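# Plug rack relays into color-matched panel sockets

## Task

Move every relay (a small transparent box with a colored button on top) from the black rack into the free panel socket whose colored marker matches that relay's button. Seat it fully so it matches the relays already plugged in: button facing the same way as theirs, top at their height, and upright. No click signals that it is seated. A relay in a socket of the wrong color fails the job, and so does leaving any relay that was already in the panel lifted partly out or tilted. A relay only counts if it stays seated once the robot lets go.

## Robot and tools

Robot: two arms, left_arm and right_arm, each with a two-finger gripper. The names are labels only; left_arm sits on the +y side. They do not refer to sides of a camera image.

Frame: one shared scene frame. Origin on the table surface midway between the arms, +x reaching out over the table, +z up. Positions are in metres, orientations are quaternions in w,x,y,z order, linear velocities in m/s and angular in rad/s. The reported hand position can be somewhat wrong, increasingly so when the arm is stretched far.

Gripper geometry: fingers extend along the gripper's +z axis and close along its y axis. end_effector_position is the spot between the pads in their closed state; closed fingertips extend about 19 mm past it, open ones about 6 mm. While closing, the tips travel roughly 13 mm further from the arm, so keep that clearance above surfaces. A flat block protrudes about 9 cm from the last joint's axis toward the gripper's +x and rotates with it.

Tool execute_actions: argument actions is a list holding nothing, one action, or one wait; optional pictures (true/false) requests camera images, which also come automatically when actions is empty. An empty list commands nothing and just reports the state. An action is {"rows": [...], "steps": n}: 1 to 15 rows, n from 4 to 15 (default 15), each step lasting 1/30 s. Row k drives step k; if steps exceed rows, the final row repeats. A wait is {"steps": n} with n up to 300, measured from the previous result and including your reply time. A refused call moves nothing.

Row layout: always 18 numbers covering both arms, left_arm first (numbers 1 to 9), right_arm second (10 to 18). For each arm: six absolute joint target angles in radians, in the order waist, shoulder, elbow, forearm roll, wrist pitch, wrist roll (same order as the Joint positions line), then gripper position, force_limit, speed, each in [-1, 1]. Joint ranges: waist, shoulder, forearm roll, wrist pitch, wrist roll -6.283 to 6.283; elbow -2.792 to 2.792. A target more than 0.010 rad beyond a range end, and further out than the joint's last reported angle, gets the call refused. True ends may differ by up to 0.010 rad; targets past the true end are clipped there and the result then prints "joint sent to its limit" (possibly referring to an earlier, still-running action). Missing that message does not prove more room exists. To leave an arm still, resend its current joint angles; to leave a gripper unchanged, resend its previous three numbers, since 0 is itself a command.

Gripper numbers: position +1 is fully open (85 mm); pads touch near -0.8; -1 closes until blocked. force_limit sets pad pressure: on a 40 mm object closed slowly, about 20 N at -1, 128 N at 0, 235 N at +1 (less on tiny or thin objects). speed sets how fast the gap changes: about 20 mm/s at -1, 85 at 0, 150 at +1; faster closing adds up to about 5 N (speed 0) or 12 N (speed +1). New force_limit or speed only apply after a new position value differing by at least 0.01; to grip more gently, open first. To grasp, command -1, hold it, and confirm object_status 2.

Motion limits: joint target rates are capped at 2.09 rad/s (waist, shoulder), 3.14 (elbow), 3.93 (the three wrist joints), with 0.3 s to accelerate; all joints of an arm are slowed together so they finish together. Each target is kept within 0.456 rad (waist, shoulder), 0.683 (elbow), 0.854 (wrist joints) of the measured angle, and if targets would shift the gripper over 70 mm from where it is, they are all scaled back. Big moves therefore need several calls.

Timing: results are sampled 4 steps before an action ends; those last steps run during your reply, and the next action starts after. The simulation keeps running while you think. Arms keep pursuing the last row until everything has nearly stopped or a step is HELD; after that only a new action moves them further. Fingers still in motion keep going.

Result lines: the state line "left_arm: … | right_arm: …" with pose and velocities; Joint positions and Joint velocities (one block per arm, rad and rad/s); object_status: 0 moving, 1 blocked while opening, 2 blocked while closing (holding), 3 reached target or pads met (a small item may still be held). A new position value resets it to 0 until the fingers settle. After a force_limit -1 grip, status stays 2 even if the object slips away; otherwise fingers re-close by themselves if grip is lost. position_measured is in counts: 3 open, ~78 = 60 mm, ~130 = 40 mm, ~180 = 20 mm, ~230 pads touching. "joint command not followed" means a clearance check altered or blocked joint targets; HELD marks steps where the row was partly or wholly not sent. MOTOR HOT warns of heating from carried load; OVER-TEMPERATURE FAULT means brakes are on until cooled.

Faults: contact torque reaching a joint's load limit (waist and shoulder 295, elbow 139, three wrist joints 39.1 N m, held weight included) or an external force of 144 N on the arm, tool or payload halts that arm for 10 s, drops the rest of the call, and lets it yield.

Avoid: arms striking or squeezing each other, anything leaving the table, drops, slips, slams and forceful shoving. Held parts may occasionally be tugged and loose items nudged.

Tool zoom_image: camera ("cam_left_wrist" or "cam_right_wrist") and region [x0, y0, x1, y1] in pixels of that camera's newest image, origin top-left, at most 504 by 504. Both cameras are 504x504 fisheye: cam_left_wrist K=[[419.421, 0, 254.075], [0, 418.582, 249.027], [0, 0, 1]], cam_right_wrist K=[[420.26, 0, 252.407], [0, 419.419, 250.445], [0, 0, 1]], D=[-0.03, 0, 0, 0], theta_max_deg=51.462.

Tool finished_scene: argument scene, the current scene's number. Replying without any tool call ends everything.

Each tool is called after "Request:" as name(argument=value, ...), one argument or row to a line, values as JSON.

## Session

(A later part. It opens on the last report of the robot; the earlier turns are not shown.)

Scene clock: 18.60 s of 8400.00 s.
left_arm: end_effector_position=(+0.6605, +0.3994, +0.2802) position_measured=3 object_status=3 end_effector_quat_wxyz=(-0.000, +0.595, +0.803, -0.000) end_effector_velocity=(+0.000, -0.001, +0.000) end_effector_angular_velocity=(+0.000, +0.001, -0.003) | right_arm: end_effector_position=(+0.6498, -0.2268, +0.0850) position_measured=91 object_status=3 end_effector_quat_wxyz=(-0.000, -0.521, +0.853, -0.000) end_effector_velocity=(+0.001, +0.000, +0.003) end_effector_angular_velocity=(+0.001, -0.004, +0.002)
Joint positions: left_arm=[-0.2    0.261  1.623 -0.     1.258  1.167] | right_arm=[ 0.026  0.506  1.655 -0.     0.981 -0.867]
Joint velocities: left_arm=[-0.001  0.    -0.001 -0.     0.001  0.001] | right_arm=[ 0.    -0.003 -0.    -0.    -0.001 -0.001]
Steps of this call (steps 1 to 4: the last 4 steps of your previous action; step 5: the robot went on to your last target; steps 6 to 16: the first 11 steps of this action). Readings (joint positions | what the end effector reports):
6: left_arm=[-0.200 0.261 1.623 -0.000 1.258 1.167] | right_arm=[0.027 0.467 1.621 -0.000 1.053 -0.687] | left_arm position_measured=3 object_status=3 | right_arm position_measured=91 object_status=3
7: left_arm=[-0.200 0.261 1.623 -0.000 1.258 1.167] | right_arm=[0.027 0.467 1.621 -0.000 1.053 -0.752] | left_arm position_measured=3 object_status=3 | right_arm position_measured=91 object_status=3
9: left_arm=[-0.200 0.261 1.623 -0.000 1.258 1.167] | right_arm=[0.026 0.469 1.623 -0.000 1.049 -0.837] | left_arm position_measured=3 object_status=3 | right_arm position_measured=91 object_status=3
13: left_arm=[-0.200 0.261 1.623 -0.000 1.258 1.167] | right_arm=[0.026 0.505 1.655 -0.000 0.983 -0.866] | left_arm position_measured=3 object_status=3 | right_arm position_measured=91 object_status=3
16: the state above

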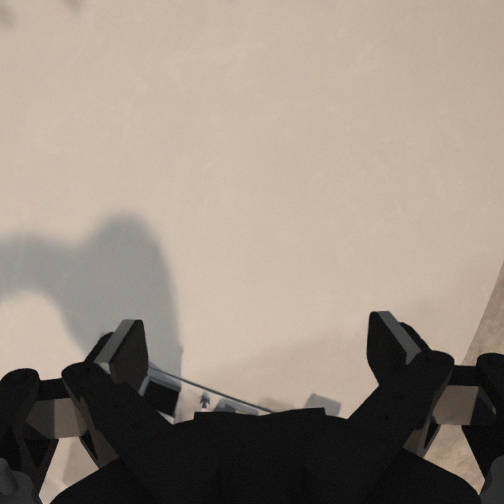

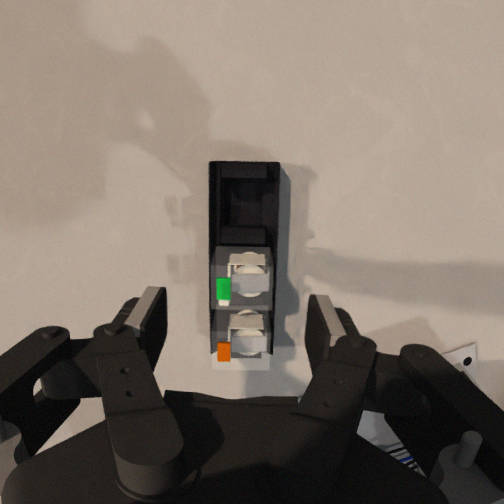

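Request:
execute_actions(
  actions=[
    {"rows":[[-0.2,0.2613,1.6225,0,1.2578,1.167,1,0,0,0.0256,0.5035,1.6585,0,0.9796,-0.8674,0.3,-0.6,0.5],[-0.2,0.2613,1.6225,0,1.2578,1.167,1,0,0,0.0256,0.5035,1.6585,0,0.9796,-0.8674,0.3,-0.6,0.5],[-0.2,0.2613,1.6225,0,1.2578,1.167,1,0,0,0.0256,0.5186,1.6698,0,0.9532,-0.8674,0.3,-0.6,0.5],[-0.2,0.2613,1.6225,0,1.2578,1.167,1,0,0,0.0256,0.5186,1.6698,0,0.9532,-0.8674,0.3,-0.6,0.5],[-0.2,0.2613,1.6225,0,1.2578,1.167,1,0,0,0.0256,0.531,1.6776,0,0.933,-0.8674,0.3,-0.6,0.5]],"steps":14},
  ],
  pictures=true,
)

Request:
zoom_image(
  camera="cam_right_wrist",
  region=[160,200,330,400],
)

Scene clock: 19.40 s of 8400.00 s.
left_arm: end_effector_position=(+0.6605, +0.3994, +0.2802) position_measured=3 object_status=3 end_effector_quat_wxyz=(-0.000, +0.595, +0.803, -0.000) end_effector_velocity=(-0.000, +0.000, -0.001) end_effector_angular_velocity=(+0.000, +0.001, -0.001) | right_arm: end_effector_position=(+0.6482, -0.2277, +0.0553) position_measured=91 object_status=3 end_effector_quat_wxyz=(+0.000, -0.521, +0.853, +0.000) end_effector_velocity=(+0.001, -0.000, +0.000) end_effector_angular_velocity=(+0.001, -0.002, -0.001)
Joint positions: left_arm=[-0.2    0.261  1.623 -0.     1.258  1.167] | right_arm=[ 0.026  0.531  1.678  0.     0.933 -0.867]
Joint velocities: left_arm=[ 0.     0.     0.001  0.    -0.     0.001] | right_arm=[-0.001 -0.     0.     0.    -0.002 -0.   ]
Steps of this call (steps 1 to 4: the last 4 steps of your previous action; steps 5 to 14: the robot went on to your last target; steps 15 to 24: the first 10 steps of this action). Readings (joint positions | what the end effector reports):
15: left_arm=[-0.200 0.261 1.623 -0.000 1.258 1.167] | right_arm=[0.026 0.505 1.655 0.000 0.981 -0.867] | left_arm position_measured=3 object_status=3 | right_arm position_measured=91 object_status=3
16: left_arm=[-0.200 0.261 1.623 -0.000 1.258 1.167] | right_arm=[0.026 0.504 1.657 0.000 0.980 -0.867] | left_arm position_measured=3 object_status=3 | right_arm position_measured=91 object_status=3
18: left_arm=[-0.200 0.261 1.623 -0.000 1.258 1.167] | right_arm=[0.026 0.506 1.661 0.000 0.973 -0.867] | left_arm position_measured=3 object_status=3 | right_arm position_measured=91 object_status=3
22: left_arm=[-0.200 0.261 1.623 -0.000 1.258 1.167] | right_arm=[0.026 0.530 1.678 0.000 0.934 -0.867] | left_arm position_measured=3 object_status=3 | right_arm position_measured=91 object_status=3
24: the state above

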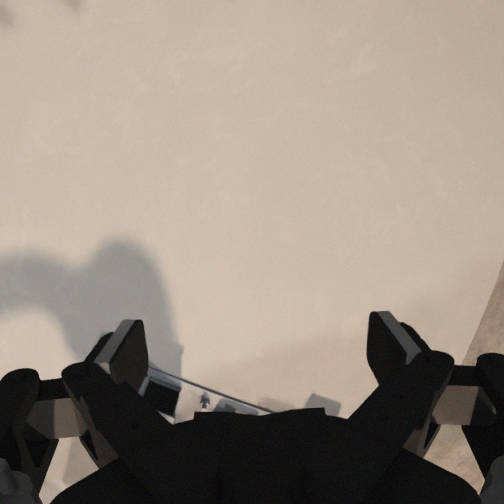

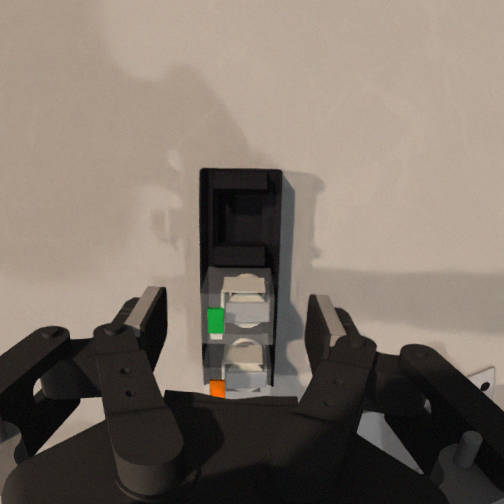

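Region (160, 200, 330, 400) of cam_right_wrist's 504x504 image, scaled by 2.520, with more detail than that image has; it fills the left 428 columns of this view, and the rest is white.

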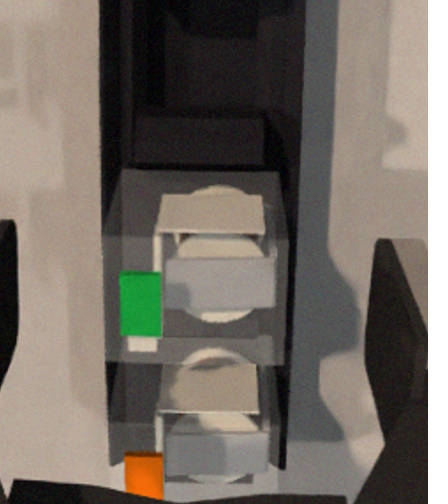

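Request:
execute_actions(
  actions=[
    {"rows":[[-0.2,0.2613,1.6225,0,1.2578,1.167,1,0,0,0.0256,0.531,1.6776,0,0.933,-0.8674,-1,-0.6,0]],"steps":15},
  ],
)

Request:
execute_actions(
  actions=[
    {"rows":[[-0.2,0.2613,1.6225,0,1.2578,1.167,1,0,0,0.0256,0.531,1.6776,0,0.933,-0.8674,-1,-0.6,0]],"steps":7},
  ],
  pictures=true,
)

Request:
zoom_image(
  camera="cam_right_wrist",
  region=[160,200,330,400],
)

Request:
execute_actions(
  actions=[
    {"rows":[[-0.2,0.2613,1.6225,0,1.2578,1.167,1,0,0,0.0256,0.4567,1.6174,0,1.0675,-0.8674,-1,-0.6,0],[-0.2,0.2613,1.6225,0,1.2578,1.167,1,0,0,0.0256,0.4567,1.6174,0,1.0675,-0.8674,-1,-0.6,0],[-0.2,0.2613,1.6225,0,1.2578,1.167,1,0,0,0.0256,0.4567,1.6174,0,1.0675,-0.8674,-1,-0.6,0],[-0.2,0.2613,1.6225,0,1.2578,1.167,1,0,0,0.0256,0.4567,1.6174,0,1.0675,-0.8674,-1,-0.6,0],[-0.2,0.2613,1.6225,0,1.2578,1.167,1,0,0,0.0256,0.4567,1.6174,0,1.0675,-0.8674,-1,-0.6,0],[-0.2,0.2613,1.6225,0,1.2578,1.167,1,0,0,0.0256,0.4567,1.6174,0,1.0675,-0.8674,-1,-0.6,0],[-0.2,0.2613,1.6225,0,1.2578,1.167,1,0,0,0.0256,0.4567,1.6174,0,1.0675,-0.8674,-1,-0.6,0],[-0.2,0.2613,1.6225,0,1.2578,1.167,1,0,0,0.0256,0.4567,1.6174,0,1.0675,-0.8674,-1,-0.6,0],[-0.2,0.2613,1.6225,0,1.2578,1.167,1,0,0,0.0256,0.4567,1.6174,0,1.0675,-0.8674,-1,-0.6,0],[-0.2,0.2613,1.6225,0,1.2578,1.167,1,0,0,0.3165,0.6872,1.2162,0,1.2382,2.2791,-1,-0.6,0]],"steps":15},
  ],
)

Request:
execute_actions(
  actions=[
    {"rows":[[-0.2,0.2613,1.6225,0,1.2578,1.167,1,0,0,0.3165,0.6872,1.2162,0,1.2382,2.2791,-1,-0.6,0]],"steps":15},
  ],
)

Request:
execute_actions(
  actions=[
    {"rows":[[-0.2,0.2613,1.6225,0,1.2578,1.167,1,0,0,0.3165,0.6872,1.2162,0,1.2382,2.2791,-1,-0.6,0]],"steps":15},
  ],
)

Scene clock: 20.43 s of 8400.00 s.
left_arm: end_effector_position=(+0.6605, +0.3994, +0.2802) position_measured=3 object_status=3 end_effector_quat_wxyz=(-0.000, +0.595, +0.803, -0.000) end_effector_velocity=(-0.000, +0.000, +0.000) end_effector_angular_velocity=(+0.000, +0.000, +0.001) | right_arm: end_effector_position=(+0.6482, -0.2277, +0.0551) position_measured=152 object_status=0 end_effector_quat_wxyz=(-0.000, -0.521, +0.853, +0.000) end_effector_velocity=(+0.000, +0.000, +0.001) end_effector_angular_velocity=(+0.000, -0.001, +0.000)
Joint positions: left_arm=[-0.2    0.261  1.623 -0.     1.258  1.167] | right_arm=[ 0.026  0.531  1.678 -0.     0.933 -0.867]
Joint velocities: left_arm=[ 0.001 -0.001  0.     0.     0.     0.   ] | right_arm=[ 0.    -0.001 -0.     0.     0.    -0.   ]
Steps of this call (steps 1 to 4: the last 4 steps of your previous action; steps 5 to 15: the robot went on to your last target; steps 16 to 20: nothing new was sent; steps 21 to 31: the first 11 steps of this action). Readings (joint positions | what the end effector reports):
21: left_arm=[-0.200 0.261 1.623 -0.000 1.258 1.167] | right_arm=[0.026 0.531 1.678 0.000 0.933 -0.867] | left_arm position_measured=3 object_status=3 | right_arm position_measured=91 object_status=0
22: left_arm=[-0.200 0.261 1.623 -0.000 1.258 1.167] | right_arm=[0.026 0.531 1.678 -0.000 0.933 -0.867] | left_arm position_measured=3 object_status=3 | right_arm position_measured=92 object_status=0
24: left_arm=[-0.200 0.261 1.623 -0.000 1.258 1.167] | right_arm=[0.026 0.531 1.678 -0.000 0.933 -0.867] | left_arm position_measured=3 object_status=3 | right_arm position_measured=101 object_status=0
28: left_arm=[-0.200 0.261 1.623 -0.000 1.258 1.167] | right_arm=[0.026 0.531 1.678 -0.000 0.933 -0.867] | left_arm position_measured=3 object_status=3 | right_arm position_measured=129 object_status=0
31: the state above

Scene clock: 20.67 s of 8400.00 s.
left_arm: end_effector_position=(+0.6605, +0.3994, +0.2802) position_measured=3 object_status=3 end_effector_quat_wxyz=(-0.000, +0.595, +0.803, -0.000) end_effector_velocity=(+0.000, -0.001, -0.000) end_effector_angular_velocity=(-0.000, -0.000, -0.001) | right_arm: end_effector_position=(+0.6483, -0.2277, +0.0551) position_measured=165 object_status=2 end_effector_quat_wxyz=(+0.000, -0.521, +0.853, -0.000) end_effector_velocity=(-0.000, -0.000, -0.000) end_effector_angular_velocity=(+0.000, +0.001, -0.000)
Joint positions: left_arm=[-0.2    0.261  1.623 -0.     1.258  1.167] | right_arm=[ 0.026  0.531  1.678 -0.     0.933 -0.867]
Joint velocities: left_arm=[-0.002  0.     0.     0.    -0.001 -0.001] | right_arm=[-0.  0.  0.  0.  0. -0.]
Steps of this call (steps 1 to 4: the last 4 steps of your previous action; steps 5 to 7: the first 3 steps of this action). Readings (joint positions | what the end effector reports):
5: left_arm=[-0.200 0.261 1.623 -0.000 1.258 1.167] | right_arm=[0.026 0.531 1.678 -0.000 0.933 -0.867] | left_arm position_measured=3 object_status=3 | right_arm position_measured=165 object_status=0
6: left_arm=[-0.200 0.261 1.623 -0.000 1.258 1.167] | right_arm=[0.026 0.531 1.678 -0.000 0.933 -0.867] | left_arm position_measured=3 object_status=3 | right_arm position_measured=165 object_status=0
7: the state above

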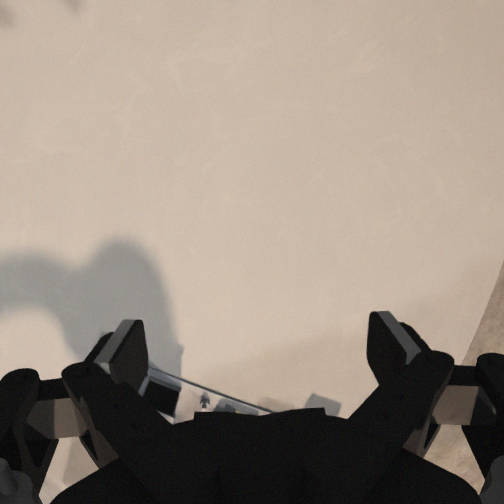

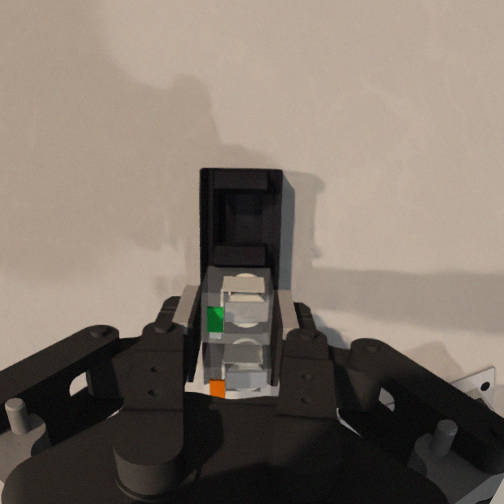

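Region (160, 200, 330, 400) of cam_right_wrist's 504x504 image, scaled by 2.520, with more detail than that image has; it fills the left 428 columns of this view, and the rest is white.

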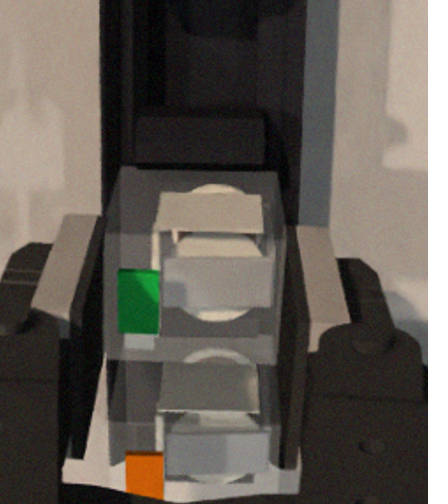

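Scene clock: 21.17 s of 8400.00 s.
left_arm: end_effector_position=(+0.6605, +0.3994, +0.2802) position_measured=3 object_status=3 end_effector_quat_wxyz=(-0.000, +0.595, +0.803, -0.000) end_effector_velocity=(+0.000, +0.000, +0.000) end_effector_angular_velocity=(-0.000, -0.001, -0.002) | right_arm: end_effector_position=(+0.6490, -0.2256, +0.1404) position_measured=165 object_status=2 end_effector_quat_wxyz=(-0.000, -0.519, +0.855, +0.000) end_effector_velocity=(+0.054, +0.116, +0.013) end_effector_angular_velocity=(+0.001, -0.004, -0.276)
Joint positions: left_arm=[-0.2    0.261  1.623 -0.     1.258  1.167] | right_arm=[ 0.028  0.458  1.614  0.     1.069 -0.861]
Joint velocities: left_arm=[ 0.    -0.    -0.    -0.    -0.001  0.002] | right_arm=[ 0.132  0.106 -0.193 -0.     0.083  0.408]
Steps of this call (steps 1 to 4: the last 4 steps of your previous action; steps 5 to 15: the first 11 steps of this action). Readings (joint positions | what the end effector reports):
5: left_arm=[-0.200 0.261 1.623 -0.000 1.258 1.167] | right_arm=[0.026 0.531 1.677 -0.000 0.933 -0.867] | left_arm position_measured=3 object_status=3 | right_arm position_measured=165 object_status=2
6: left_arm=[-0.200 0.261 1.623 -0.000 1.258 1.167] | right_arm=[0.026 0.528 1.675 -0.000 0.939 -0.867] | left_arm position_measured=3 object_status=3 | right_arm position_measured=165 object_status=2
8: left_arm=[-0.200 0.261 1.623 -0.000 1.258 1.167] | right_arm=[0.026 0.499 1.651 -0.000 0.993 -0.867] | left_arm position_measured=3 object_status=3 | right_arm position_measured=165 object_status=2
12: left_arm=[-0.200 0.261 1.623 -0.000 1.258 1.167] | right_arm=[0.026 0.456 1.618 0.000 1.067 -0.867] | left_arm position_measured=3 object_status=3 | right_arm position_measured=165 object_status=2
15: the state above

Scene clock: 21.67 s of 8400.00 s.
left_arm: end_effector_position=(+0.6605, +0.3994, +0.2802) position_measured=3 object_status=3 end_effector_quat_wxyz=(-0.000, +0.595, +0.803, -0.000) end_effector_velocity=(+0.000, +0.001, +0.001) end_effector_angular_velocity=(-0.000, -0.001, +0.001) | right_arm: end_effector_position=(+0.6956, -0.0270, +0.1495) position_measured=165 object_status=2 end_effector_quat_wxyz=(+0.000, -0.179, +0.984, +0.000) end_effector_velocity=(+0.021, +0.344, +0.005) end_effector_angular_velocity=(+0.000, +0.001, -2.510)
Joint positions: left_arm=[-0.2    0.261  1.623 -0.     1.258  1.167] | right_arm=[0.237 0.624 1.325 0.    1.192 0.081]
Joint velocities: left_arm=[ 0.002 -0.001 -0.001  0.     0.     0.   ] | right_arm=[ 0.343  0.272 -0.471  0.     0.2    2.852]
Steps of this call (steps 1 to 4: the last 4 steps of your previous action; steps 5 to 15: the first 11 steps of this action). Readings (joint positions | what the end effector reports):
5: left_arm=[-0.200 0.261 1.623 -0.000 1.258 1.167] | right_arm=[0.098 0.514 1.517 0.000 1.110 -0.643] | left_arm position_measured=3 object_status=3 | right_arm position_measured=165 object_status=2
6: left_arm=[-0.200 0.261 1.623 -0.000 1.258 1.167] | right_arm=[0.114 0.527 1.495 0.000 1.119 -0.587] | left_arm position_measured=3 object_status=3 | right_arm position_measured=165 object_status=2
8: left_arm=[-0.200 0.261 1.623 -0.000 1.258 1.167] | right_arm=[0.145 0.551 1.453 0.000 1.137 -0.465] | left_arm position_measured=3 object_status=3 | right_arm position_measured=165 object_status=2
12: left_arm=[-0.200 0.261 1.623 -0.000 1.258 1.167] | right_arm=[0.200 0.595 1.376 0.000 1.170 -0.181] | left_arm position_measured=3 object_status=3 | right_arm position_measured=165 object_status=2
15: the state above

Scene clock: 22.17 s of 8400.00 s.
left_arm: end_effector_position=(+0.6605, +0.3994, +0.2802) position_measured=3 object_status=3 end_effector_quat_wxyz=(-0.000, +0.595, +0.803, -0.000) end_effector_velocity=(+0.000, +0.001, -0.000) end_effector_angular_velocity=(+0.000, +0.000, +0.002) | right_arm: end_effector_position=(+0.6957, +0.0508, +0.1501) position_measured=165 object_status=2 end_effector_quat_wxyz=(-0.000, +0.635, +0.773, +0.000) end_effector_velocity=(-0.001, +0.024, -0.000) end_effector_angular_velocity=(+0.000, +0.000, -3.060)
Joint positions: left_arm=[-0.2    0.261  1.623 -0.     1.258  1.167] | right_arm=[0.314 0.685 1.22  0.    1.237 1.893]
Joint velocities: left_arm=[ 0.002  0.    -0.    -0.     0.    -0.   ] | right_arm=[ 0.023  0.019 -0.032  0.     0.013  3.083]
Steps of this call (steps 1 to 4: the last 4 steps of your previous action; steps 5 to 15: the first 11 steps of this action). Readings (joint positions | what the end effector reports):
5: left_arm=[-0.200 0.261 1.623 -0.000 1.258 1.167] | right_arm=[0.287 0.663 1.258 0.000 1.221 0.659] | left_arm position_measured=3 object_status=3 | right_arm position_measured=165 object_status=2
6: left_arm=[-0.200 0.261 1.623 -0.000 1.258 1.167] | right_arm=[0.293 0.669 1.249 0.000 1.224 0.785] | left_arm position_measured=3 object_status=3 | right_arm position_measured=165 object_status=2
8: left_arm=[-0.200 0.261 1.623 -0.000 1.258 1.167] | right_arm=[0.302 0.676 1.236 0.000 1.230 1.035] | left_arm position_measured=3 object_status=3 | right_arm position_measured=165 object_status=2
12: left_arm=[-0.200 0.261 1.623 -0.000 1.258 1.167] | right_arm=[0.311 0.683 1.224 0.000 1.235 1.536] | left_arm position_measured=3 object_status=3 | right_arm position_measured=165 object_status=2
15: the state above

Request:
execute_actions(
  actions=[],
)

Scene clock: 22.80 s of 8400.00 s.
left_arm: end_effector_position=(+0.6605, +0.3994, +0.2802) position_measured=3 object_status=3 end_effector_quat_wxyz=(-0.000, +0.595, +0.803, -0.000) end_effector_velocity=(-0.000, +0.001, +0.000) end_effector_angular_velocity=(+0.000, +0.000, +0.002) | right_arm: end_effector_position=(+0.6955, +0.0533, +0.1501) position_measured=165 object_status=2 end_effector_quat_wxyz=(-0.000, +0.770, +0.638, -0.000) end_effector_velocity=(-0.000, +0.001, +0.001) end_effector_angular_velocity=(+0.001, -0.001, +0.000)
Joint positions: left_arm=[-0.2    0.261  1.623 -0.     1.258  1.167] | right_arm=[0.316 0.687 1.216 0.    1.238 2.279]
Joint velocities: left_arm=[ 0.001 -0.    -0.     0.     0.001 -0.   ] | right_arm=[ 0.001 -0.001 -0.     0.     0.     0.   ]
Kept back: nothing.
Steps of this call (steps 1 to 4: the last 4 steps of your previous action; steps 5 to 19: the robot went on to your last target). Readings (joint positions | what the end effector reports):
1: left_arm=[-0.200 0.261 1.623 -0.000 1.258 1.167] | right_arm=[0.315 0.686 1.219 0.000 1.237 1.991] | left_arm position_measured=3 object_status=3 | right_arm position_measured=165 object_status=2
2: left_arm=[-0.200 0.261 1.623 -0.000 1.258 1.167] | right_arm=[0.315 0.686 1.218 0.000 1.238 2.075] | left_arm position_measured=3 object_status=3 | right_arm position_measured=165 object_status=2
4: left_arm=[-0.200 0.261 1.623 -0.000 1.258 1.167] | right_arm=[0.316 0.687 1.217 0.000 1.238 2.199] | left_arm position_measured=3 object_status=3 | right_arm position_measured=165 object_status=2
8: left_arm=[-0.200 0.261 1.623 -0.000 1.258 1.167] | right_arm=[0.316 0.687 1.216 0.000 1.238 2.278] | left_arm position_measured=3 object_status=3 | right_arm position_measured=165 object_status=2
19: the state above

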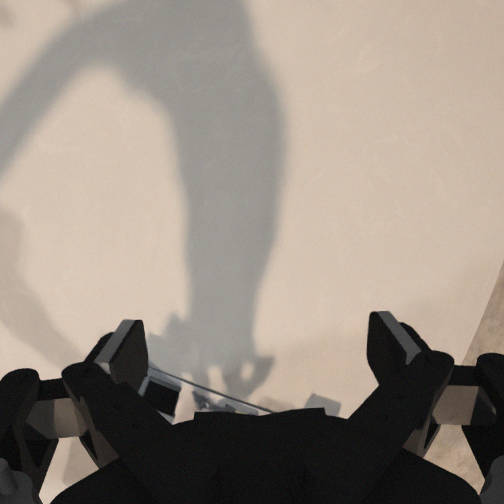

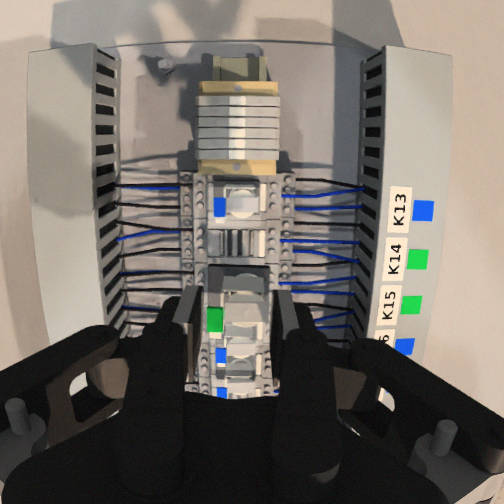

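Request:
execute_actions(
  actions=[
    {"rows":[[-0.2,0.2613,1.6225,0,1.2578,1.167,1,0,0,0.3165,0.7180,1.2577,0,1.1659,2.2791,-1,-0.6,0],[-0.2,0.2613,1.6225,0,1.2578,1.167,1,0,0,0.3165,0.7180,1.2577,0,1.1659,2.2791,-1,-0.6,0],[-0.2,0.2613,1.6225,0,1.2578,1.167,1,0,0,0.3165,0.7180,1.2577,0,1.1659,2.2791,-1,-0.6,0],[-0.2,0.2613,1.6225,0,1.2578,1.167,1,0,0,0.3165,0.7180,1.2577,0,1.1659,2.2791,-1,-0.6,0],[-0.2,0.2613,1.6225,0,1.2578,1.167,1,0,0,0.3165,0.7180,1.2577,0,1.1659,2.2791,-1,-0.6,0],[-0.2,0.2613,1.6225,0,1.2578,1.167,1,0,0,0.3165,0.7282,1.2685,0,1.1449,2.2791,-1,-0.6,0]],"steps":15},
  ],
)

Request:
execute_actions(
  actions=[],
)

Request:
zoom_image(
  camera="cam_right_wrist",
  region=[160,200,330,400],
)

Scene clock: 23.60 s of 8400.00 s.
left_arm: end_effector_position=(+0.6605, +0.3994, +0.2802) position_measured=3 object_status=3 end_effector_quat_wxyz=(-0.000, +0.595, +0.803, -0.000) end_effector_velocity=(-0.000, -0.001, -0.001) end_effector_angular_velocity=(+0.000, +0.001, -0.001) | right_arm: end_effector_position=(+0.6955, +0.0534, +0.0849) position_measured=165 object_status=2 end_effector_quat_wxyz=(-0.000, +0.770, +0.638, -0.000) end_effector_velocity=(-0.000, -0.001, -0.000) end_effector_angular_velocity=(-0.000, +0.001, -0.001)
Joint positions: left_arm=[-0.2    0.261  1.623 -0.     1.258  1.167] | right_arm=[ 0.317  0.729  1.268 -0.     1.145  2.279]
Joint velocities: left_arm=[-0.001  0.001  0.001 -0.     0.     0.   ] | right_arm=[-0.001 -0.001  0.002  0.    -0.001  0.   ]
Steps of this call (steps 1 to 13: the robot went on to your last target; steps 14 to 24: the first 11 steps of this action). Readings (joint positions | what the end effector reports):
14: left_arm=[-0.200 0.261 1.623 -0.000 1.258 1.167] | right_arm=[0.317 0.687 1.216 -0.000 1.238 2.279] | left_arm position_measured=3 object_status=3 | right_arm position_measured=165 object_status=2
15: left_arm=[-0.200 0.261 1.623 -0.000 1.258 1.167] | right_arm=[0.317 0.690 1.220 -0.000 1.232 2.279] | left_arm position_measured=3 object_status=3 | right_arm position_measured=165 object_status=2
17: left_arm=[-0.200 0.261 1.623 -0.000 1.258 1.167] | right_arm=[0.317 0.709 1.247 -0.000 1.186 2.279] | left_arm position_measured=3 object_status=3 | right_arm position_measured=165 object_status=2
21: left_arm=[-0.200 0.261 1.623 -0.000 1.258 1.167] | right_arm=[0.317 0.726 1.266 0.000 1.150 2.279] | left_arm position_measured=3 object_status=3 | right_arm position_measured=165 object_status=2
24: the state above

Scene clock: 23.73 s of 8400.00 s.
left_arm: end_effector_position=(+0.6605, +0.3994, +0.2802) position_measured=3 object_status=3 end_effector_quat_wxyz=(-0.000, +0.595, +0.803, -0.000) end_effector_velocity=(+0.000, +0.000, +0.000) end_effector_angular_velocity=(-0.000, -0.001, -0.000) | right_arm: end_effector_position=(+0.6955, +0.0534, +0.0849) position_measured=165 object_status=2 end_effector_quat_wxyz=(-0.000, +0.770, +0.638, -0.000) end_effector_velocity=(-0.000, +0.000, -0.001) end_effector_angular_velocity=(-0.001, +0.001, +0.001)
Joint positions: left_arm=[-0.2    0.261  1.623 -0.     1.258  1.167] | right_arm=[ 0.317  0.729  1.268 -0.     1.145  2.279]
Joint velocities: left_arm=[ 0.    -0.    -0.     0.    -0.001  0.001] | right_arm=[ 0.     0.001 -0.    -0.     0.    -0.   ]
Kept back: nothing.
Steps of this call (steps 1 to 4: the last 4 steps of your previous action). Readings (joint positions | what the end effector reports):
1: left_arm=[-0.200 0.261 1.623 -0.000 1.258 1.167] | right_arm=[0.317 0.729 1.268 -0.000 1.145 2.279] | left_arm position_measured=3 object_status=3 | right_arm position_measured=165 object_status=2
2: left_arm=[-0.200 0.261 1.623 -0.000 1.258 1.167] | right_arm=[0.317 0.729 1.268 -0.000 1.145 2.279] | left_arm position_measured=3 object_status=3 | right_arm position_measured=165 object_status=2
4: the state above

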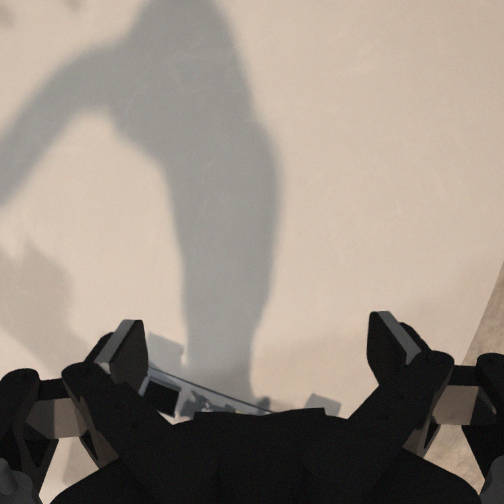

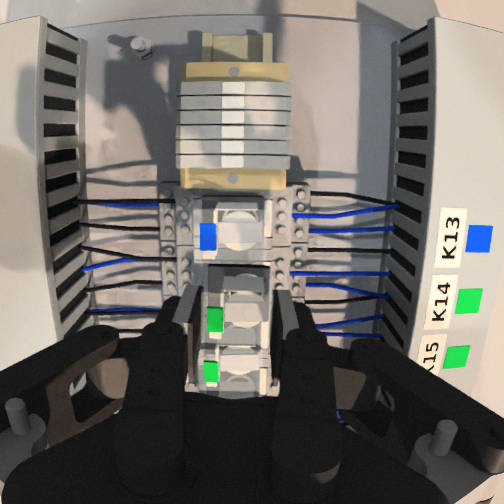

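Region (160, 200, 330, 400) of cam_right_wrist's 504x504 image, scaled by 2.520, with more detail than that image has; it fills the left 428 columns of this view, and the rest is white.

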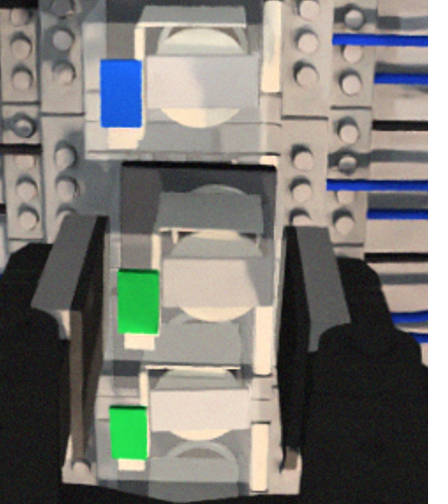

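Request:
execute_actions(
  actions=[
    {"rows":[[-0.2,0.2613,1.6225,0,1.2578,1.167,1,0,0,0.3187,0.7247,1.2748,0,1.1421,2.2813,-1,-0.6,0]],"steps":10},
  ],
)

Request:
execute_actions(
  actions=[],
)

Request:
zoom_image(
  camera="cam_right_wrist",
  region=[160,200,330,400],
)

Scene clock: 24.47 s of 8400.00 s.
left_arm: end_effector_position=(+0.6605, +0.3994, +0.2802) position_measured=3 object_status=3 end_effector_quat_wxyz=(-0.000, +0.595, +0.803, -0.000) end_effector_velocity=(+0.000, -0.000, +0.000) end_effector_angular_velocity=(-0.000, +0.000, -0.000) | right_arm: end_effector_position=(+0.6925, +0.0539, +0.0852) position_measured=165 object_status=2 end_effector_quat_wxyz=(+0.000, +0.770, +0.638, +0.000) end_effector_velocity=(-0.001, +0.001, -0.001) end_effector_angular_velocity=(-0.001, +0.001, +0.001)
Joint positions: left_arm=[-0.2    0.261  1.623 -0.     1.258  1.167] | right_arm=[ 0.319  0.725  1.275 -0.     1.142  2.281]
Joint velocities: left_arm=[-0.  0. -0. -0.  0.  0.] | right_arm=[ 0.001  0.001  0.001 -0.    -0.     0.   ]
Steps of this call (steps 1 to 15: the robot went on to your last target; step 16: nothing new was sent; steps 17 to 22: the first 6 steps of this action). Readings (joint positions | what the end effector reports):
17: left_arm=[-0.200 0.261 1.623 -0.000 1.258 1.167] | right_arm=[0.317 0.728 1.269 -0.000 1.145 2.279] | left_arm position_measured=3 object_status=3 | right_arm position_measured=165 object_status=2
18: left_arm=[-0.200 0.261 1.623 -0.000 1.258 1.167] | right_arm=[0.317 0.727 1.272 -0.000 1.143 2.280] | left_arm position_measured=3 object_status=3 | right_arm position_measured=165 object_status=2
20: left_arm=[-0.200 0.261 1.623 -0.000 1.258 1.167] | right_arm=[0.319 0.725 1.275 -0.000 1.142 2.281] | left_arm position_measured=3 object_status=3 | right_arm position_measured=165 object_status=2
22: the state above

Scene clock: 24.60 s of 8400.00 s.
left_arm: end_effector_position=(+0.6605, +0.3994, +0.2802) position_measured=3 object_status=3 end_effector_quat_wxyz=(-0.000, +0.595, +0.803, -0.000) end_effector_velocity=(+0.000, -0.000, +0.000) end_effector_angular_velocity=(-0.000, -0.000, -0.001) | right_arm: end_effector_position=(+0.6925, +0.0539, +0.0851) position_measured=165 object_status=2 end_effector_quat_wxyz=(+0.000, +0.770, +0.638, -0.000) end_effector_velocity=(-0.000, +0.000, +0.000) end_effector_angular_velocity=(-0.000, -0.000, +0.001)
Joint positions: left_arm=[-0.2    0.261  1.623 -0.     1.258  1.167] | right_arm=[ 0.319  0.725  1.275 -0.     1.142  2.281]
Joint velocities: left_arm=[-0.    -0.     0.    -0.    -0.     0.001] | right_arm=[ 0.001 -0.    -0.    -0.    -0.     0.   ]
Kept back: nothing.
Steps of this call (steps 1 to 4: the last 4 steps of your previous action). Readings (joint positions | what the end effector reports):
1: left_arm=[-0.200 0.261 1.623 -0.000 1.258 1.167] | right_arm=[0.319 0.725 1.275 -0.000 1.142 2.281] | left_arm position_measured=3 object_status=3 | right_arm position_measured=165 object_status=2
2: left_arm=[-0.200 0.261 1.623 -0.000 1.258 1.167] | right_arm=[0.319 0.725 1.275 -0.000 1.142 2.281] | left_arm position_measured=3 object_status=3 | right_arm position_measured=165 object_status=2
4: the state above

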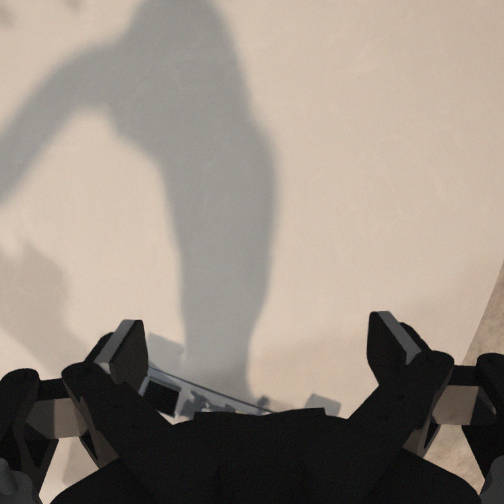

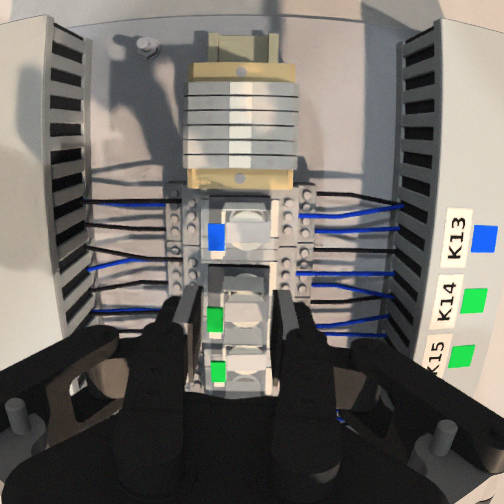

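Region (160, 200, 330, 400) of cam_right_wrist's 504x504 image, scaled by 2.520, with more detail than that image has; it fills the left 428 columns of this view, and the rest is white.

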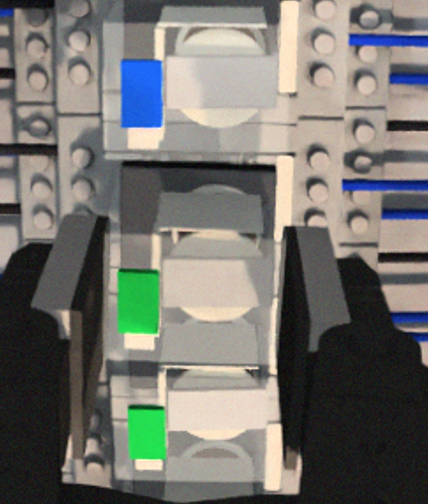

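Request:
execute_actions(
  actions=[
    {"rows":[[-0.2,0.2613,1.6225,0,1.2578,1.167,1,0,0,0.3187,0.7254,1.2755,0,1.1407,2.2813,-1,-0.6,0],[-0.2,0.2613,1.6225,0,1.2578,1.167,1,0,0,0.3187,0.7258,1.2758,0,1.14,2.2813,-1,-0.6,0],[-0.2,0.2613,1.6225,0,1.2578,1.167,1,0,0,0.3187,0.7261,1.2762,0,1.1393,2.2813,-1,-0.6,0],[-0.2,0.2613,1.6225,0,1.2578,1.167,1,0,0,0.3187,0.7265,1.2765,0,1.1386,2.2813,-1,-0.6,0],[-0.2,0.2613,1.6225,0,1.2578,1.167,1,0,0,0.3187,0.7268,1.2769,0,1.1379,2.2813,-1,-0.6,0],[-0.2,0.2613,1.6225,0,1.2578,1.167,1,0,0,0.3187,0.7272,1.2772,0,1.1372,2.2813,-1,-0.6,0],[-0.2,0.2613,1.6225,0,1.2578,1.167,1,0,0,0.3187,0.7275,1.2776,0,1.1365,2.2813,-1,-0.6,0],[-0.2,0.2613,1.6225,0,1.2578,1.167,1,0,0,0.3187,0.7279,1.2779,0,1.1358,2.2813,-1,-0.6,0],[-0.2,0.2613,1.6225,0,1.2578,1.167,1,0,0,0.3187,0.7282,1.2783,0,1.1351,2.2813,-1,-0.6,0],[-0.2,0.2613,1.6225,0,1.2578,1.167,1,0,0,0.3187,0.7286,1.2786,0,1.1344,2.2813,-1,-0.6,0],[-0.2,0.2613,1.6225,0,1.2578,1.167,1,0,0,0.3187,0.7290,1.279,0,1.1336,2.2813,-1,-0.6,0],[-0.2,0.2613,1.6225,0,1.2578,1.167,1,0,0,0.3187,0.7293,1.2793,0,1.133,2.2813,-1,-0.6,0],[-0.2,0.2613,1.6225,0,1.2578,1.167,1,0,0,0.3187,0.7297,1.2796,0,1.1323,2.2813,-1,-0.6,0]],"steps":15},
  ],
)

Request:
execute_actions(
  actions=[
    {"rows":[[-0.2,0.2613,1.6225,0,1.2578,1.167,1,0,0,0.3187,0.73,1.28,0,1.1316,2.2813,-1,-0.6,0],[-0.2,0.2613,1.6225,0,1.2578,1.167,1,0,0,0.3187,0.7304,1.2803,0,1.1309,2.2813,-1,-0.6,0],[-0.2,0.2613,1.6225,0,1.2578,1.167,1,0,0,0.3187,0.7308,1.2807,0,1.1301,2.2813,-1,-0.6,0],[-0.2,0.2613,1.6225,0,1.2578,1.167,1,0,0,0.3187,0.7311,1.281,0,1.1295,2.2813,-1,-0.6,0],[-0.2,0.2613,1.6225,0,1.2578,1.167,1,0,0,0.3187,0.7315,1.2814,0,1.1287,2.2813,-1,-0.6,0],[-0.2,0.2613,1.6225,0,1.2578,1.167,1,0,0,0.3187,0.7318,1.2817,0,1.1281,2.2813,-1,-0.6,0]],"steps":12},
  ],
  pictures=true,
)

Request:
zoom_image(
  camera="cam_right_wrist",
  region=[160,200,330,400],
)

Scene clock: 25.53 s of 8400.00 s.
left_arm: end_effector_position=(+0.6605, +0.3994, +0.2802) position_measured=3 object_status=3 end_effector_quat_wxyz=(-0.000, +0.595, +0.803, -0.000) end_effector_velocity=(+0.000, +0.001, -0.000) end_effector_angular_velocity=(-0.000, -0.000, +0.001) | right_arm: end_effector_position=(+0.6926, +0.0540, +0.0804) position_measured=165 object_status=2 end_effector_quat_wxyz=(+0.000, +0.770, +0.638, +0.000) end_effector_velocity=(+0.000, -0.001, -0.016) end_effector_angular_velocity=(-0.000, +0.001, -0.001)
Joint positions: left_arm=[-0.2    0.261  1.623 -0.     1.258  1.167] | right_arm=[0.319 0.728 1.278 0.    1.135 2.281]
Joint velocities: left_arm=[ 0.002  0.    -0.    -0.    -0.     0.001] | right_arm=[-0.001  0.011  0.011  0.    -0.022  0.   ]
Steps of this call (steps 1 to 15: the robot went on to your last target; steps 16 to 17: nothing new was sent; steps 18 to 28: the first 11 steps of this action). Readings (joint positions | what the end effector reports):
18: left_arm=[-0.200 0.261 1.623 -0.000 1.258 1.167] | right_arm=[0.319 0.725 1.275 0.000 1.142 2.281] | left_arm position_measured=3 object_status=3 | right_arm position_measured=165 object_status=2
19: left_arm=[-0.200 0.261 1.623 -0.000 1.258 1.167] | right_arm=[0.319 0.725 1.275 0.000 1.141 2.281] | left_arm position_measured=3 object_status=3 | right_arm position_measured=165 object_status=2
21: left_arm=[-0.200 0.261 1.623 -0.000 1.258 1.167] | right_arm=[0.319 0.725 1.276 0.000 1.140 2.281] | left_arm position_measured=3 object_status=3 | right_arm position_measured=165 object_status=2
25: left_arm=[-0.200 0.261 1.623 -0.000 1.258 1.167] | right_arm=[0.319 0.727 1.277 0.000 1.137 2.281] | left_arm position_measured=3 object_status=3 | right_arm position_measured=165 object_status=2
28: the state above

Scene clock: 25.93 s of 8400.00 s.
left_arm: end_effector_position=(+0.6605, +0.3994, +0.2802) position_measured=3 object_status=3 end_effector_quat_wxyz=(-0.000, +0.595, +0.803, -0.000) end_effector_velocity=(+0.000, -0.001, -0.000) end_effector_angular_velocity=(+0.000, +0.000, -0.001) | right_arm: end_effector_position=(+0.6926, +0.0540, +0.0756) position_measured=165 object_status=2 end_effector_quat_wxyz=(+0.000, +0.770, +0.638, +0.000) end_effector_velocity=(+0.000, -0.001, -0.001) end_effector_angular_velocity=(+0.001, -0.002, -0.001)
Joint positions: left_arm=[-0.2    0.261  1.623 -0.     1.258  1.167] | right_arm=[0.319 0.731 1.281 0.    1.128 2.281]
Joint velocities: left_arm=[-0.001  0.    -0.    -0.     0.    -0.   ] | right_arm=[-0.001 -0.001  0.003  0.    -0.004  0.   ]
Steps of this call (steps 1 to 4: the last 4 steps of your previous action; steps 5 to 12: the first 8 steps of this action). Readings (joint positions | what the end effector reports):
5: left_arm=[-0.200 0.261 1.623 -0.000 1.258 1.167] | right_arm=[0.319 0.729 1.280 0.000 1.132 2.281] | left_arm position_measured=3 object_status=3 | right_arm position_measured=165 object_status=2
6: left_arm=[-0.200 0.261 1.623 -0.000 1.258 1.167] | right_arm=[0.319 0.730 1.280 0.000 1.132 2.281] | left_arm position_measured=3 object_status=3 | right_arm position_measured=165 object_status=2
8: left_arm=[-0.200 0.261 1.623 -0.000 1.258 1.167] | right_arm=[0.319 0.730 1.280 0.000 1.131 2.281] | left_arm position_measured=3 object_status=3 | right_arm position_measured=165 object_status=2
12: the state above

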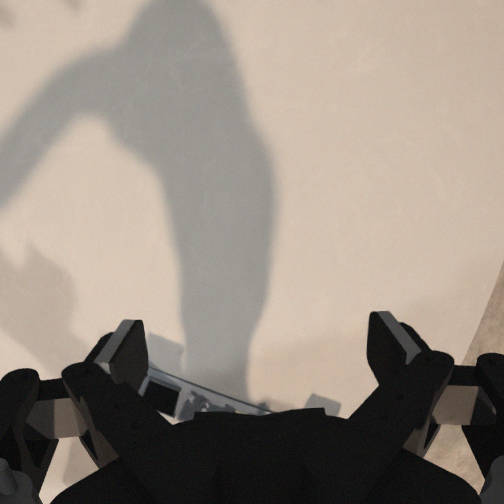

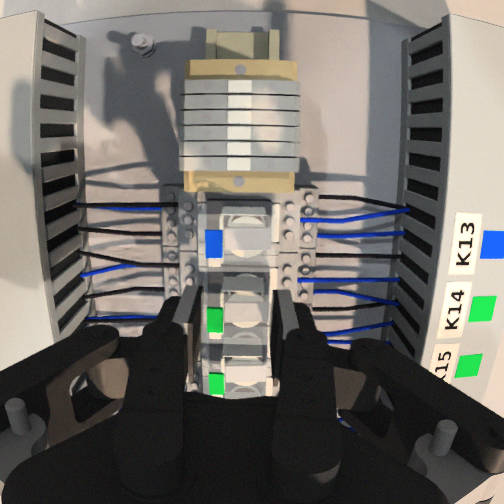

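Region (160, 200, 330, 400) of cam_right_wrist's 504x504 image, scaled by 2.520, with more detail than that image has; it fills the left 428 columns of this view, and the rest is white.

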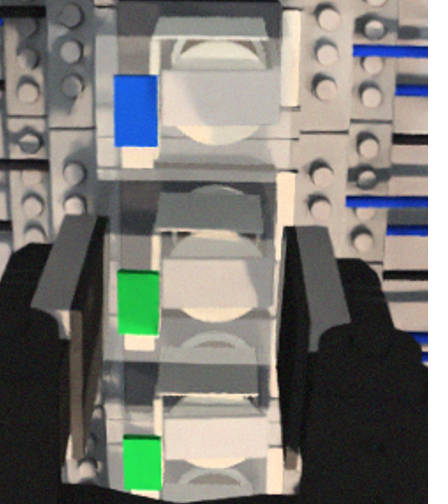

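Request:
execute_actions(
  actions=[
    {"rows":[[-0.2,0.2613,1.6225,0,1.2578,1.167,1,0,0,0.3187,0.7322,1.282,0,1.1274,2.2813,-1,-0.6,0],[-0.2,0.2613,1.6225,0,1.2578,1.167,1,0,0,0.3187,0.7322,1.282,0,1.1274,2.2813,-1,-0.6,0],[-0.2,0.2613,1.6225,0,1.2578,1.167,1,0,0,0.3187,0.7325,1.2824,0,1.1267,2.2813,-1,-0.6,0],[-0.2,0.2613,1.6225,0,1.2578,1.167,1,0,0,0.3187,0.7325,1.2824,0,1.1267,2.2813,-1,-0.6,0],[-0.2,0.2613,1.6225,0,1.2578,1.167,1,0,0,0.3187,0.7329,1.2827,0,1.126,2.2813,-1,-0.6,0]],"steps":11},
  ],
  pictures=true,
)

Request:
zoom_image(
  camera="cam_right_wrist",
  region=[160,200,330,400],
)

Scene clock: 26.37 s of 8400.00 s.
left_arm: end_effector_position=(+0.6605, +0.3994, +0.2802) position_measured=3 object_status=3 end_effector_quat_wxyz=(-0.000, +0.595, +0.803, -0.000) end_effector_velocity=(+0.000, +0.001, -0.000) end_effector_angular_velocity=(+0.000, +0.000, +0.001) | right_arm: end_effector_position=(+0.6925, +0.0540, +0.0741) position_measured=165 object_status=2 end_effector_quat_wxyz=(+0.000, +0.770, +0.638, +0.000) end_effector_velocity=(+0.000, +0.000, -0.005) end_effector_angular_velocity=(-0.001, +0.002, +0.000)
Joint positions: left_arm=[-0.2    0.261  1.623 -0.     1.258  1.167] | right_arm=[0.319 0.732 1.283 0.    1.126 2.281]
Joint velocities: left_arm=[ 0.001  0.001 -0.    -0.    -0.     0.   ] | right_arm=[ 0.     0.004  0.001 -0.    -0.003 -0.   ]
Steps of this call (steps 1 to 4: the last 4 steps of your previous action; steps 5 to 6: the robot went on to your last target; steps 7 to 13: the first 7 steps of this action). Readings (joint positions | what the end effector reports):
7: left_arm=[-0.200 0.261 1.623 -0.000 1.258 1.167] | right_arm=[0.319 0.732 1.282 0.000 1.128 2.281] | left_arm position_measured=3 object_status=3 | right_arm position_measured=165 object_status=2
8: left_arm=[-0.200 0.261 1.623 -0.000 1.258 1.167] | right_arm=[0.319 0.732 1.282 0.000 1.128 2.281] | left_arm position_measured=3 object_status=3 | right_arm position_measured=165 object_status=2
10: left_arm=[-0.200 0.261 1.623 -0.000 1.258 1.167] | right_arm=[0.319 0.732 1.282 0.000 1.127 2.281] | left_arm position_measured=3 object_status=3 | right_arm position_measured=165 object_status=2
13: the state above

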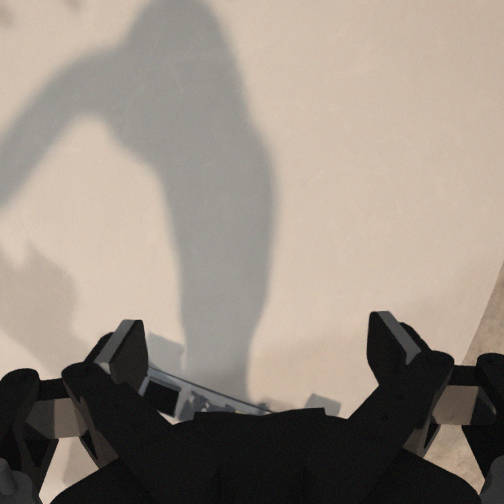

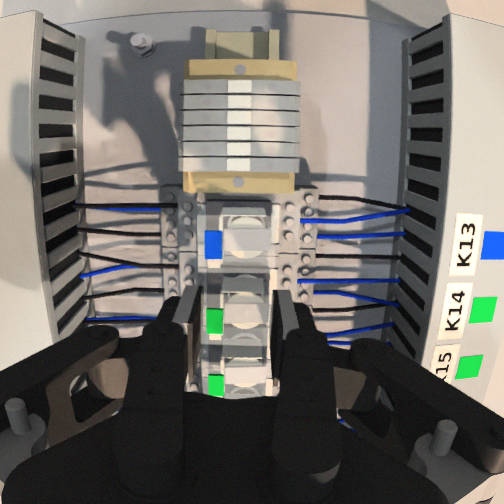

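Region (160, 200, 330, 400) of cam_right_wrist's 504x504 image, scaled by 2.520, with more detail than that image has; it fills the left 428 columns of this view, and the rest is white.

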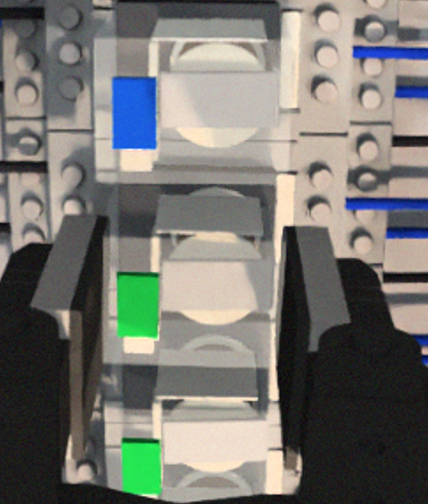

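Request:
execute_actions(
  actions=[
    {"rows":[[-0.2,0.2613,1.6225,0,1.2578,1.167,1,0,0,0.3187,0.7332,1.283,0,1.1254,2.2813,-1,-0.6,0],[-0.2,0.2613,1.6225,0,1.2578,1.167,1,0,0,0.3187,0.7332,1.283,0,1.1254,2.2813,-1,-0.6,0],[-0.2,0.2613,1.6225,0,1.2578,1.167,1,0,0,0.3187,0.7332,1.283,0,1.1254,2.2813,-1,-0.6,0],[-0.2,0.2613,1.6225,0,1.2578,1.167,1,0,0,0.3187,0.7332,1.283,0,1.1254,2.2813,0.3,-0.6,0.5],[-0.2,0.2613,1.6225,0,1.2578,1.167,1,0,0,0.3187,0.7332,1.283,0,1.1254,2.2813,0.3,-0.6,0.5],[-0.2,0.2613,1.6225,0,1.2578,1.167,1,0,0,0.3187,0.7332,1.283,0,1.1254,2.2813,0.3,-0.6,0.5],[-0.2,0.2613,1.6225,0,1.2578,1.167,1,0,0,0.3187,0.7332,1.283,0,1.1254,2.2813,0.3,-0.6,0.5],[-0.2,0.2613,1.6225,0,1.2578,1.167,1,0,0,0.3187,0.7332,1.283,0,1.1254,2.2813,0.3,-0.6,0.5],[-0.2,0.2613,1.6225,0,1.2578,1.167,1,0,0,0.3187,0.7332,1.283,0,1.1254,2.2813,0.3,-0.6,0.5],[-0.2,0.2613,1.6225,0,1.2578,1.167,1,0,0,0.3187,0.7332,1.283,0,1.1254,2.2813,0.3,-0.6,0.5],[-0.2,0.2613,1.6225,0,1.2578,1.167,1,0,0,0.3187,0.7145,1.2637,0,1.1634,2.2813,0.3,-0.6,0.5]],"steps":15},
  ],
)

Request:
execute_actions(
  actions=[
    {"rows":[[-0.2,0.2613,1.6225,0,1.2578,1.167,1,0,0,0.3187,0.684,1.222,0,1.2356,2.2813,0.3,-0.6,0.5]],"steps":12},
  ],
  pictures=true,
)

Scene clock: 27.07 s of 8400.00 s.
left_arm: end_effector_position=(+0.6605, +0.3994, +0.2802) position_measured=3 object_status=3 end_effector_quat_wxyz=(-0.000, +0.595, +0.803, -0.000) end_effector_velocity=(-0.000, -0.000, +0.000) end_effector_angular_velocity=(+0.000, +0.000, -0.001) | right_arm: end_effector_position=(+0.6925, +0.0539, +0.0722) position_measured=113 object_status=0 end_effector_quat_wxyz=(-0.000, +0.770, +0.638, -0.000) end_effector_velocity=(+0.006, +0.004, +0.036) end_effector_angular_velocity=(+0.012, -0.021, +0.001)
Joint positions: left_arm=[-0.2    0.261  1.623 -0.     1.258  1.167] | right_arm=[0.319 0.734 1.283 0.    1.125 2.281]
Joint velocities: left_arm=[-0.     0.    -0.     0.     0.001  0.001] | right_arm=[ 0.001 -0.027 -0.022 -0.     0.025  0.   ]
Steps of this call (steps 1 to 4: the last 4 steps of your previous action; steps 5 to 10: the robot went on to your last target; steps 11 to 21: the first 11 steps of this action). Readings (joint positions | what the end effector reports):
11: left_arm=[-0.200 0.261 1.623 -0.000 1.258 1.167] | right_arm=[0.319 0.733 1.283 0.000 1.126 2.281] | left_arm position_measured=3 object_status=3 | right_arm position_measured=165 object_status=2
12: left_arm=[-0.200 0.261 1.623 -0.000 1.258 1.167] | right_arm=[0.319 0.733 1.283 0.000 1.126 2.281] | left_arm position_measured=3 object_status=3 | right_arm position_measured=165 object_status=2
14: left_arm=[-0.200 0.261 1.623 -0.000 1.258 1.167] | right_arm=[0.319 0.733 1.283 0.000 1.125 2.281] | left_arm position_measured=3 object_status=3 | right_arm position_measured=165 object_status=0
18: left_arm=[-0.200 0.261 1.623 -0.000 1.258 1.167] | right_arm=[0.319 0.735 1.284 0.000 1.125 2.281] | left_arm position_measured=3 object_status=3 | right_arm position_measured=143 object_status=0
21: the state above

Scene clock: 27.47 s of 8400.00 s.
left_arm: end_effector_position=(+0.6605, +0.3994, +0.2802) position_measured=3 object_status=3 end_effector_quat_wxyz=(-0.000, +0.595, +0.803, -0.000) end_effector_velocity=(+0.000, -0.000, -0.000) end_effector_angular_velocity=(-0.000, -0.000, -0.001) | right_arm: end_effector_position=(+0.6925, +0.0540, +0.1501) position_measured=91 object_status=0 end_effector_quat_wxyz=(-0.000, +0.770, +0.638, +0.000) end_effector_velocity=(+0.001, +0.000, +0.002) end_effector_angular_velocity=(+0.001, -0.001, +0.000)
Joint positions: left_arm=[-0.2    0.261  1.623 -0.     1.258  1.167] | right_arm=[0.319 0.684 1.222 0.    1.235 2.281]
Joint velocities: left_arm=[-0.     0.     0.    -0.    -0.001  0.   ] | right_arm=[ 0.    -0.001 -0.003 -0.     0.002  0.   ]
Steps of this call (steps 1 to 4: the last 4 steps of your previous action; steps 5 to 12: the first 8 steps of this action). Readings (joint positions | what the end effector reports):
5: left_arm=[-0.200 0.261 1.623 -0.000 1.258 1.167] | right_arm=[0.319 0.714 1.264 0.000 1.163 2.281] | left_arm position_measured=3 object_status=3 | right_arm position_measured=92 object_status=0
6: left_arm=[-0.200 0.261 1.623 -0.000 1.258 1.167] | right_arm=[0.319 0.712 1.260 -0.000 1.171 2.281] | left_arm position_measured=3 object_status=3 | right_arm position_measured=91 object_status=0
8: left_arm=[-0.200 0.261 1.623 -0.000 1.258 1.167] | right_arm=[0.319 0.693 1.233 -0.000 1.216 2.281] | left_arm position_measured=3 object_status=3 | right_arm position_measured=91 object_status=0
12: the state above

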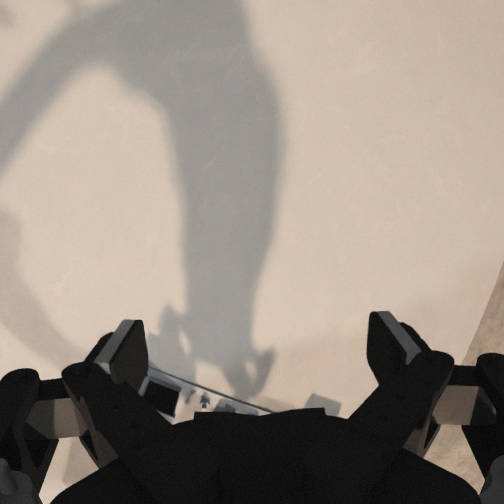

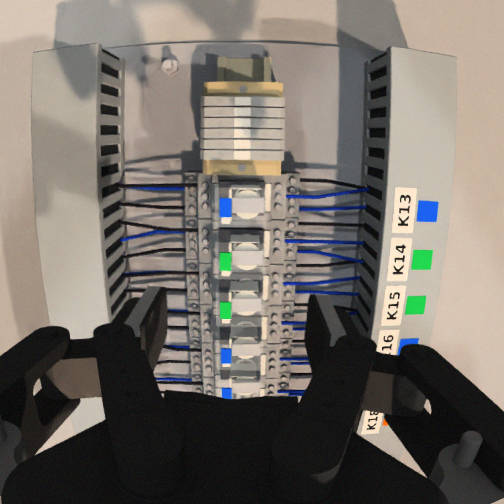

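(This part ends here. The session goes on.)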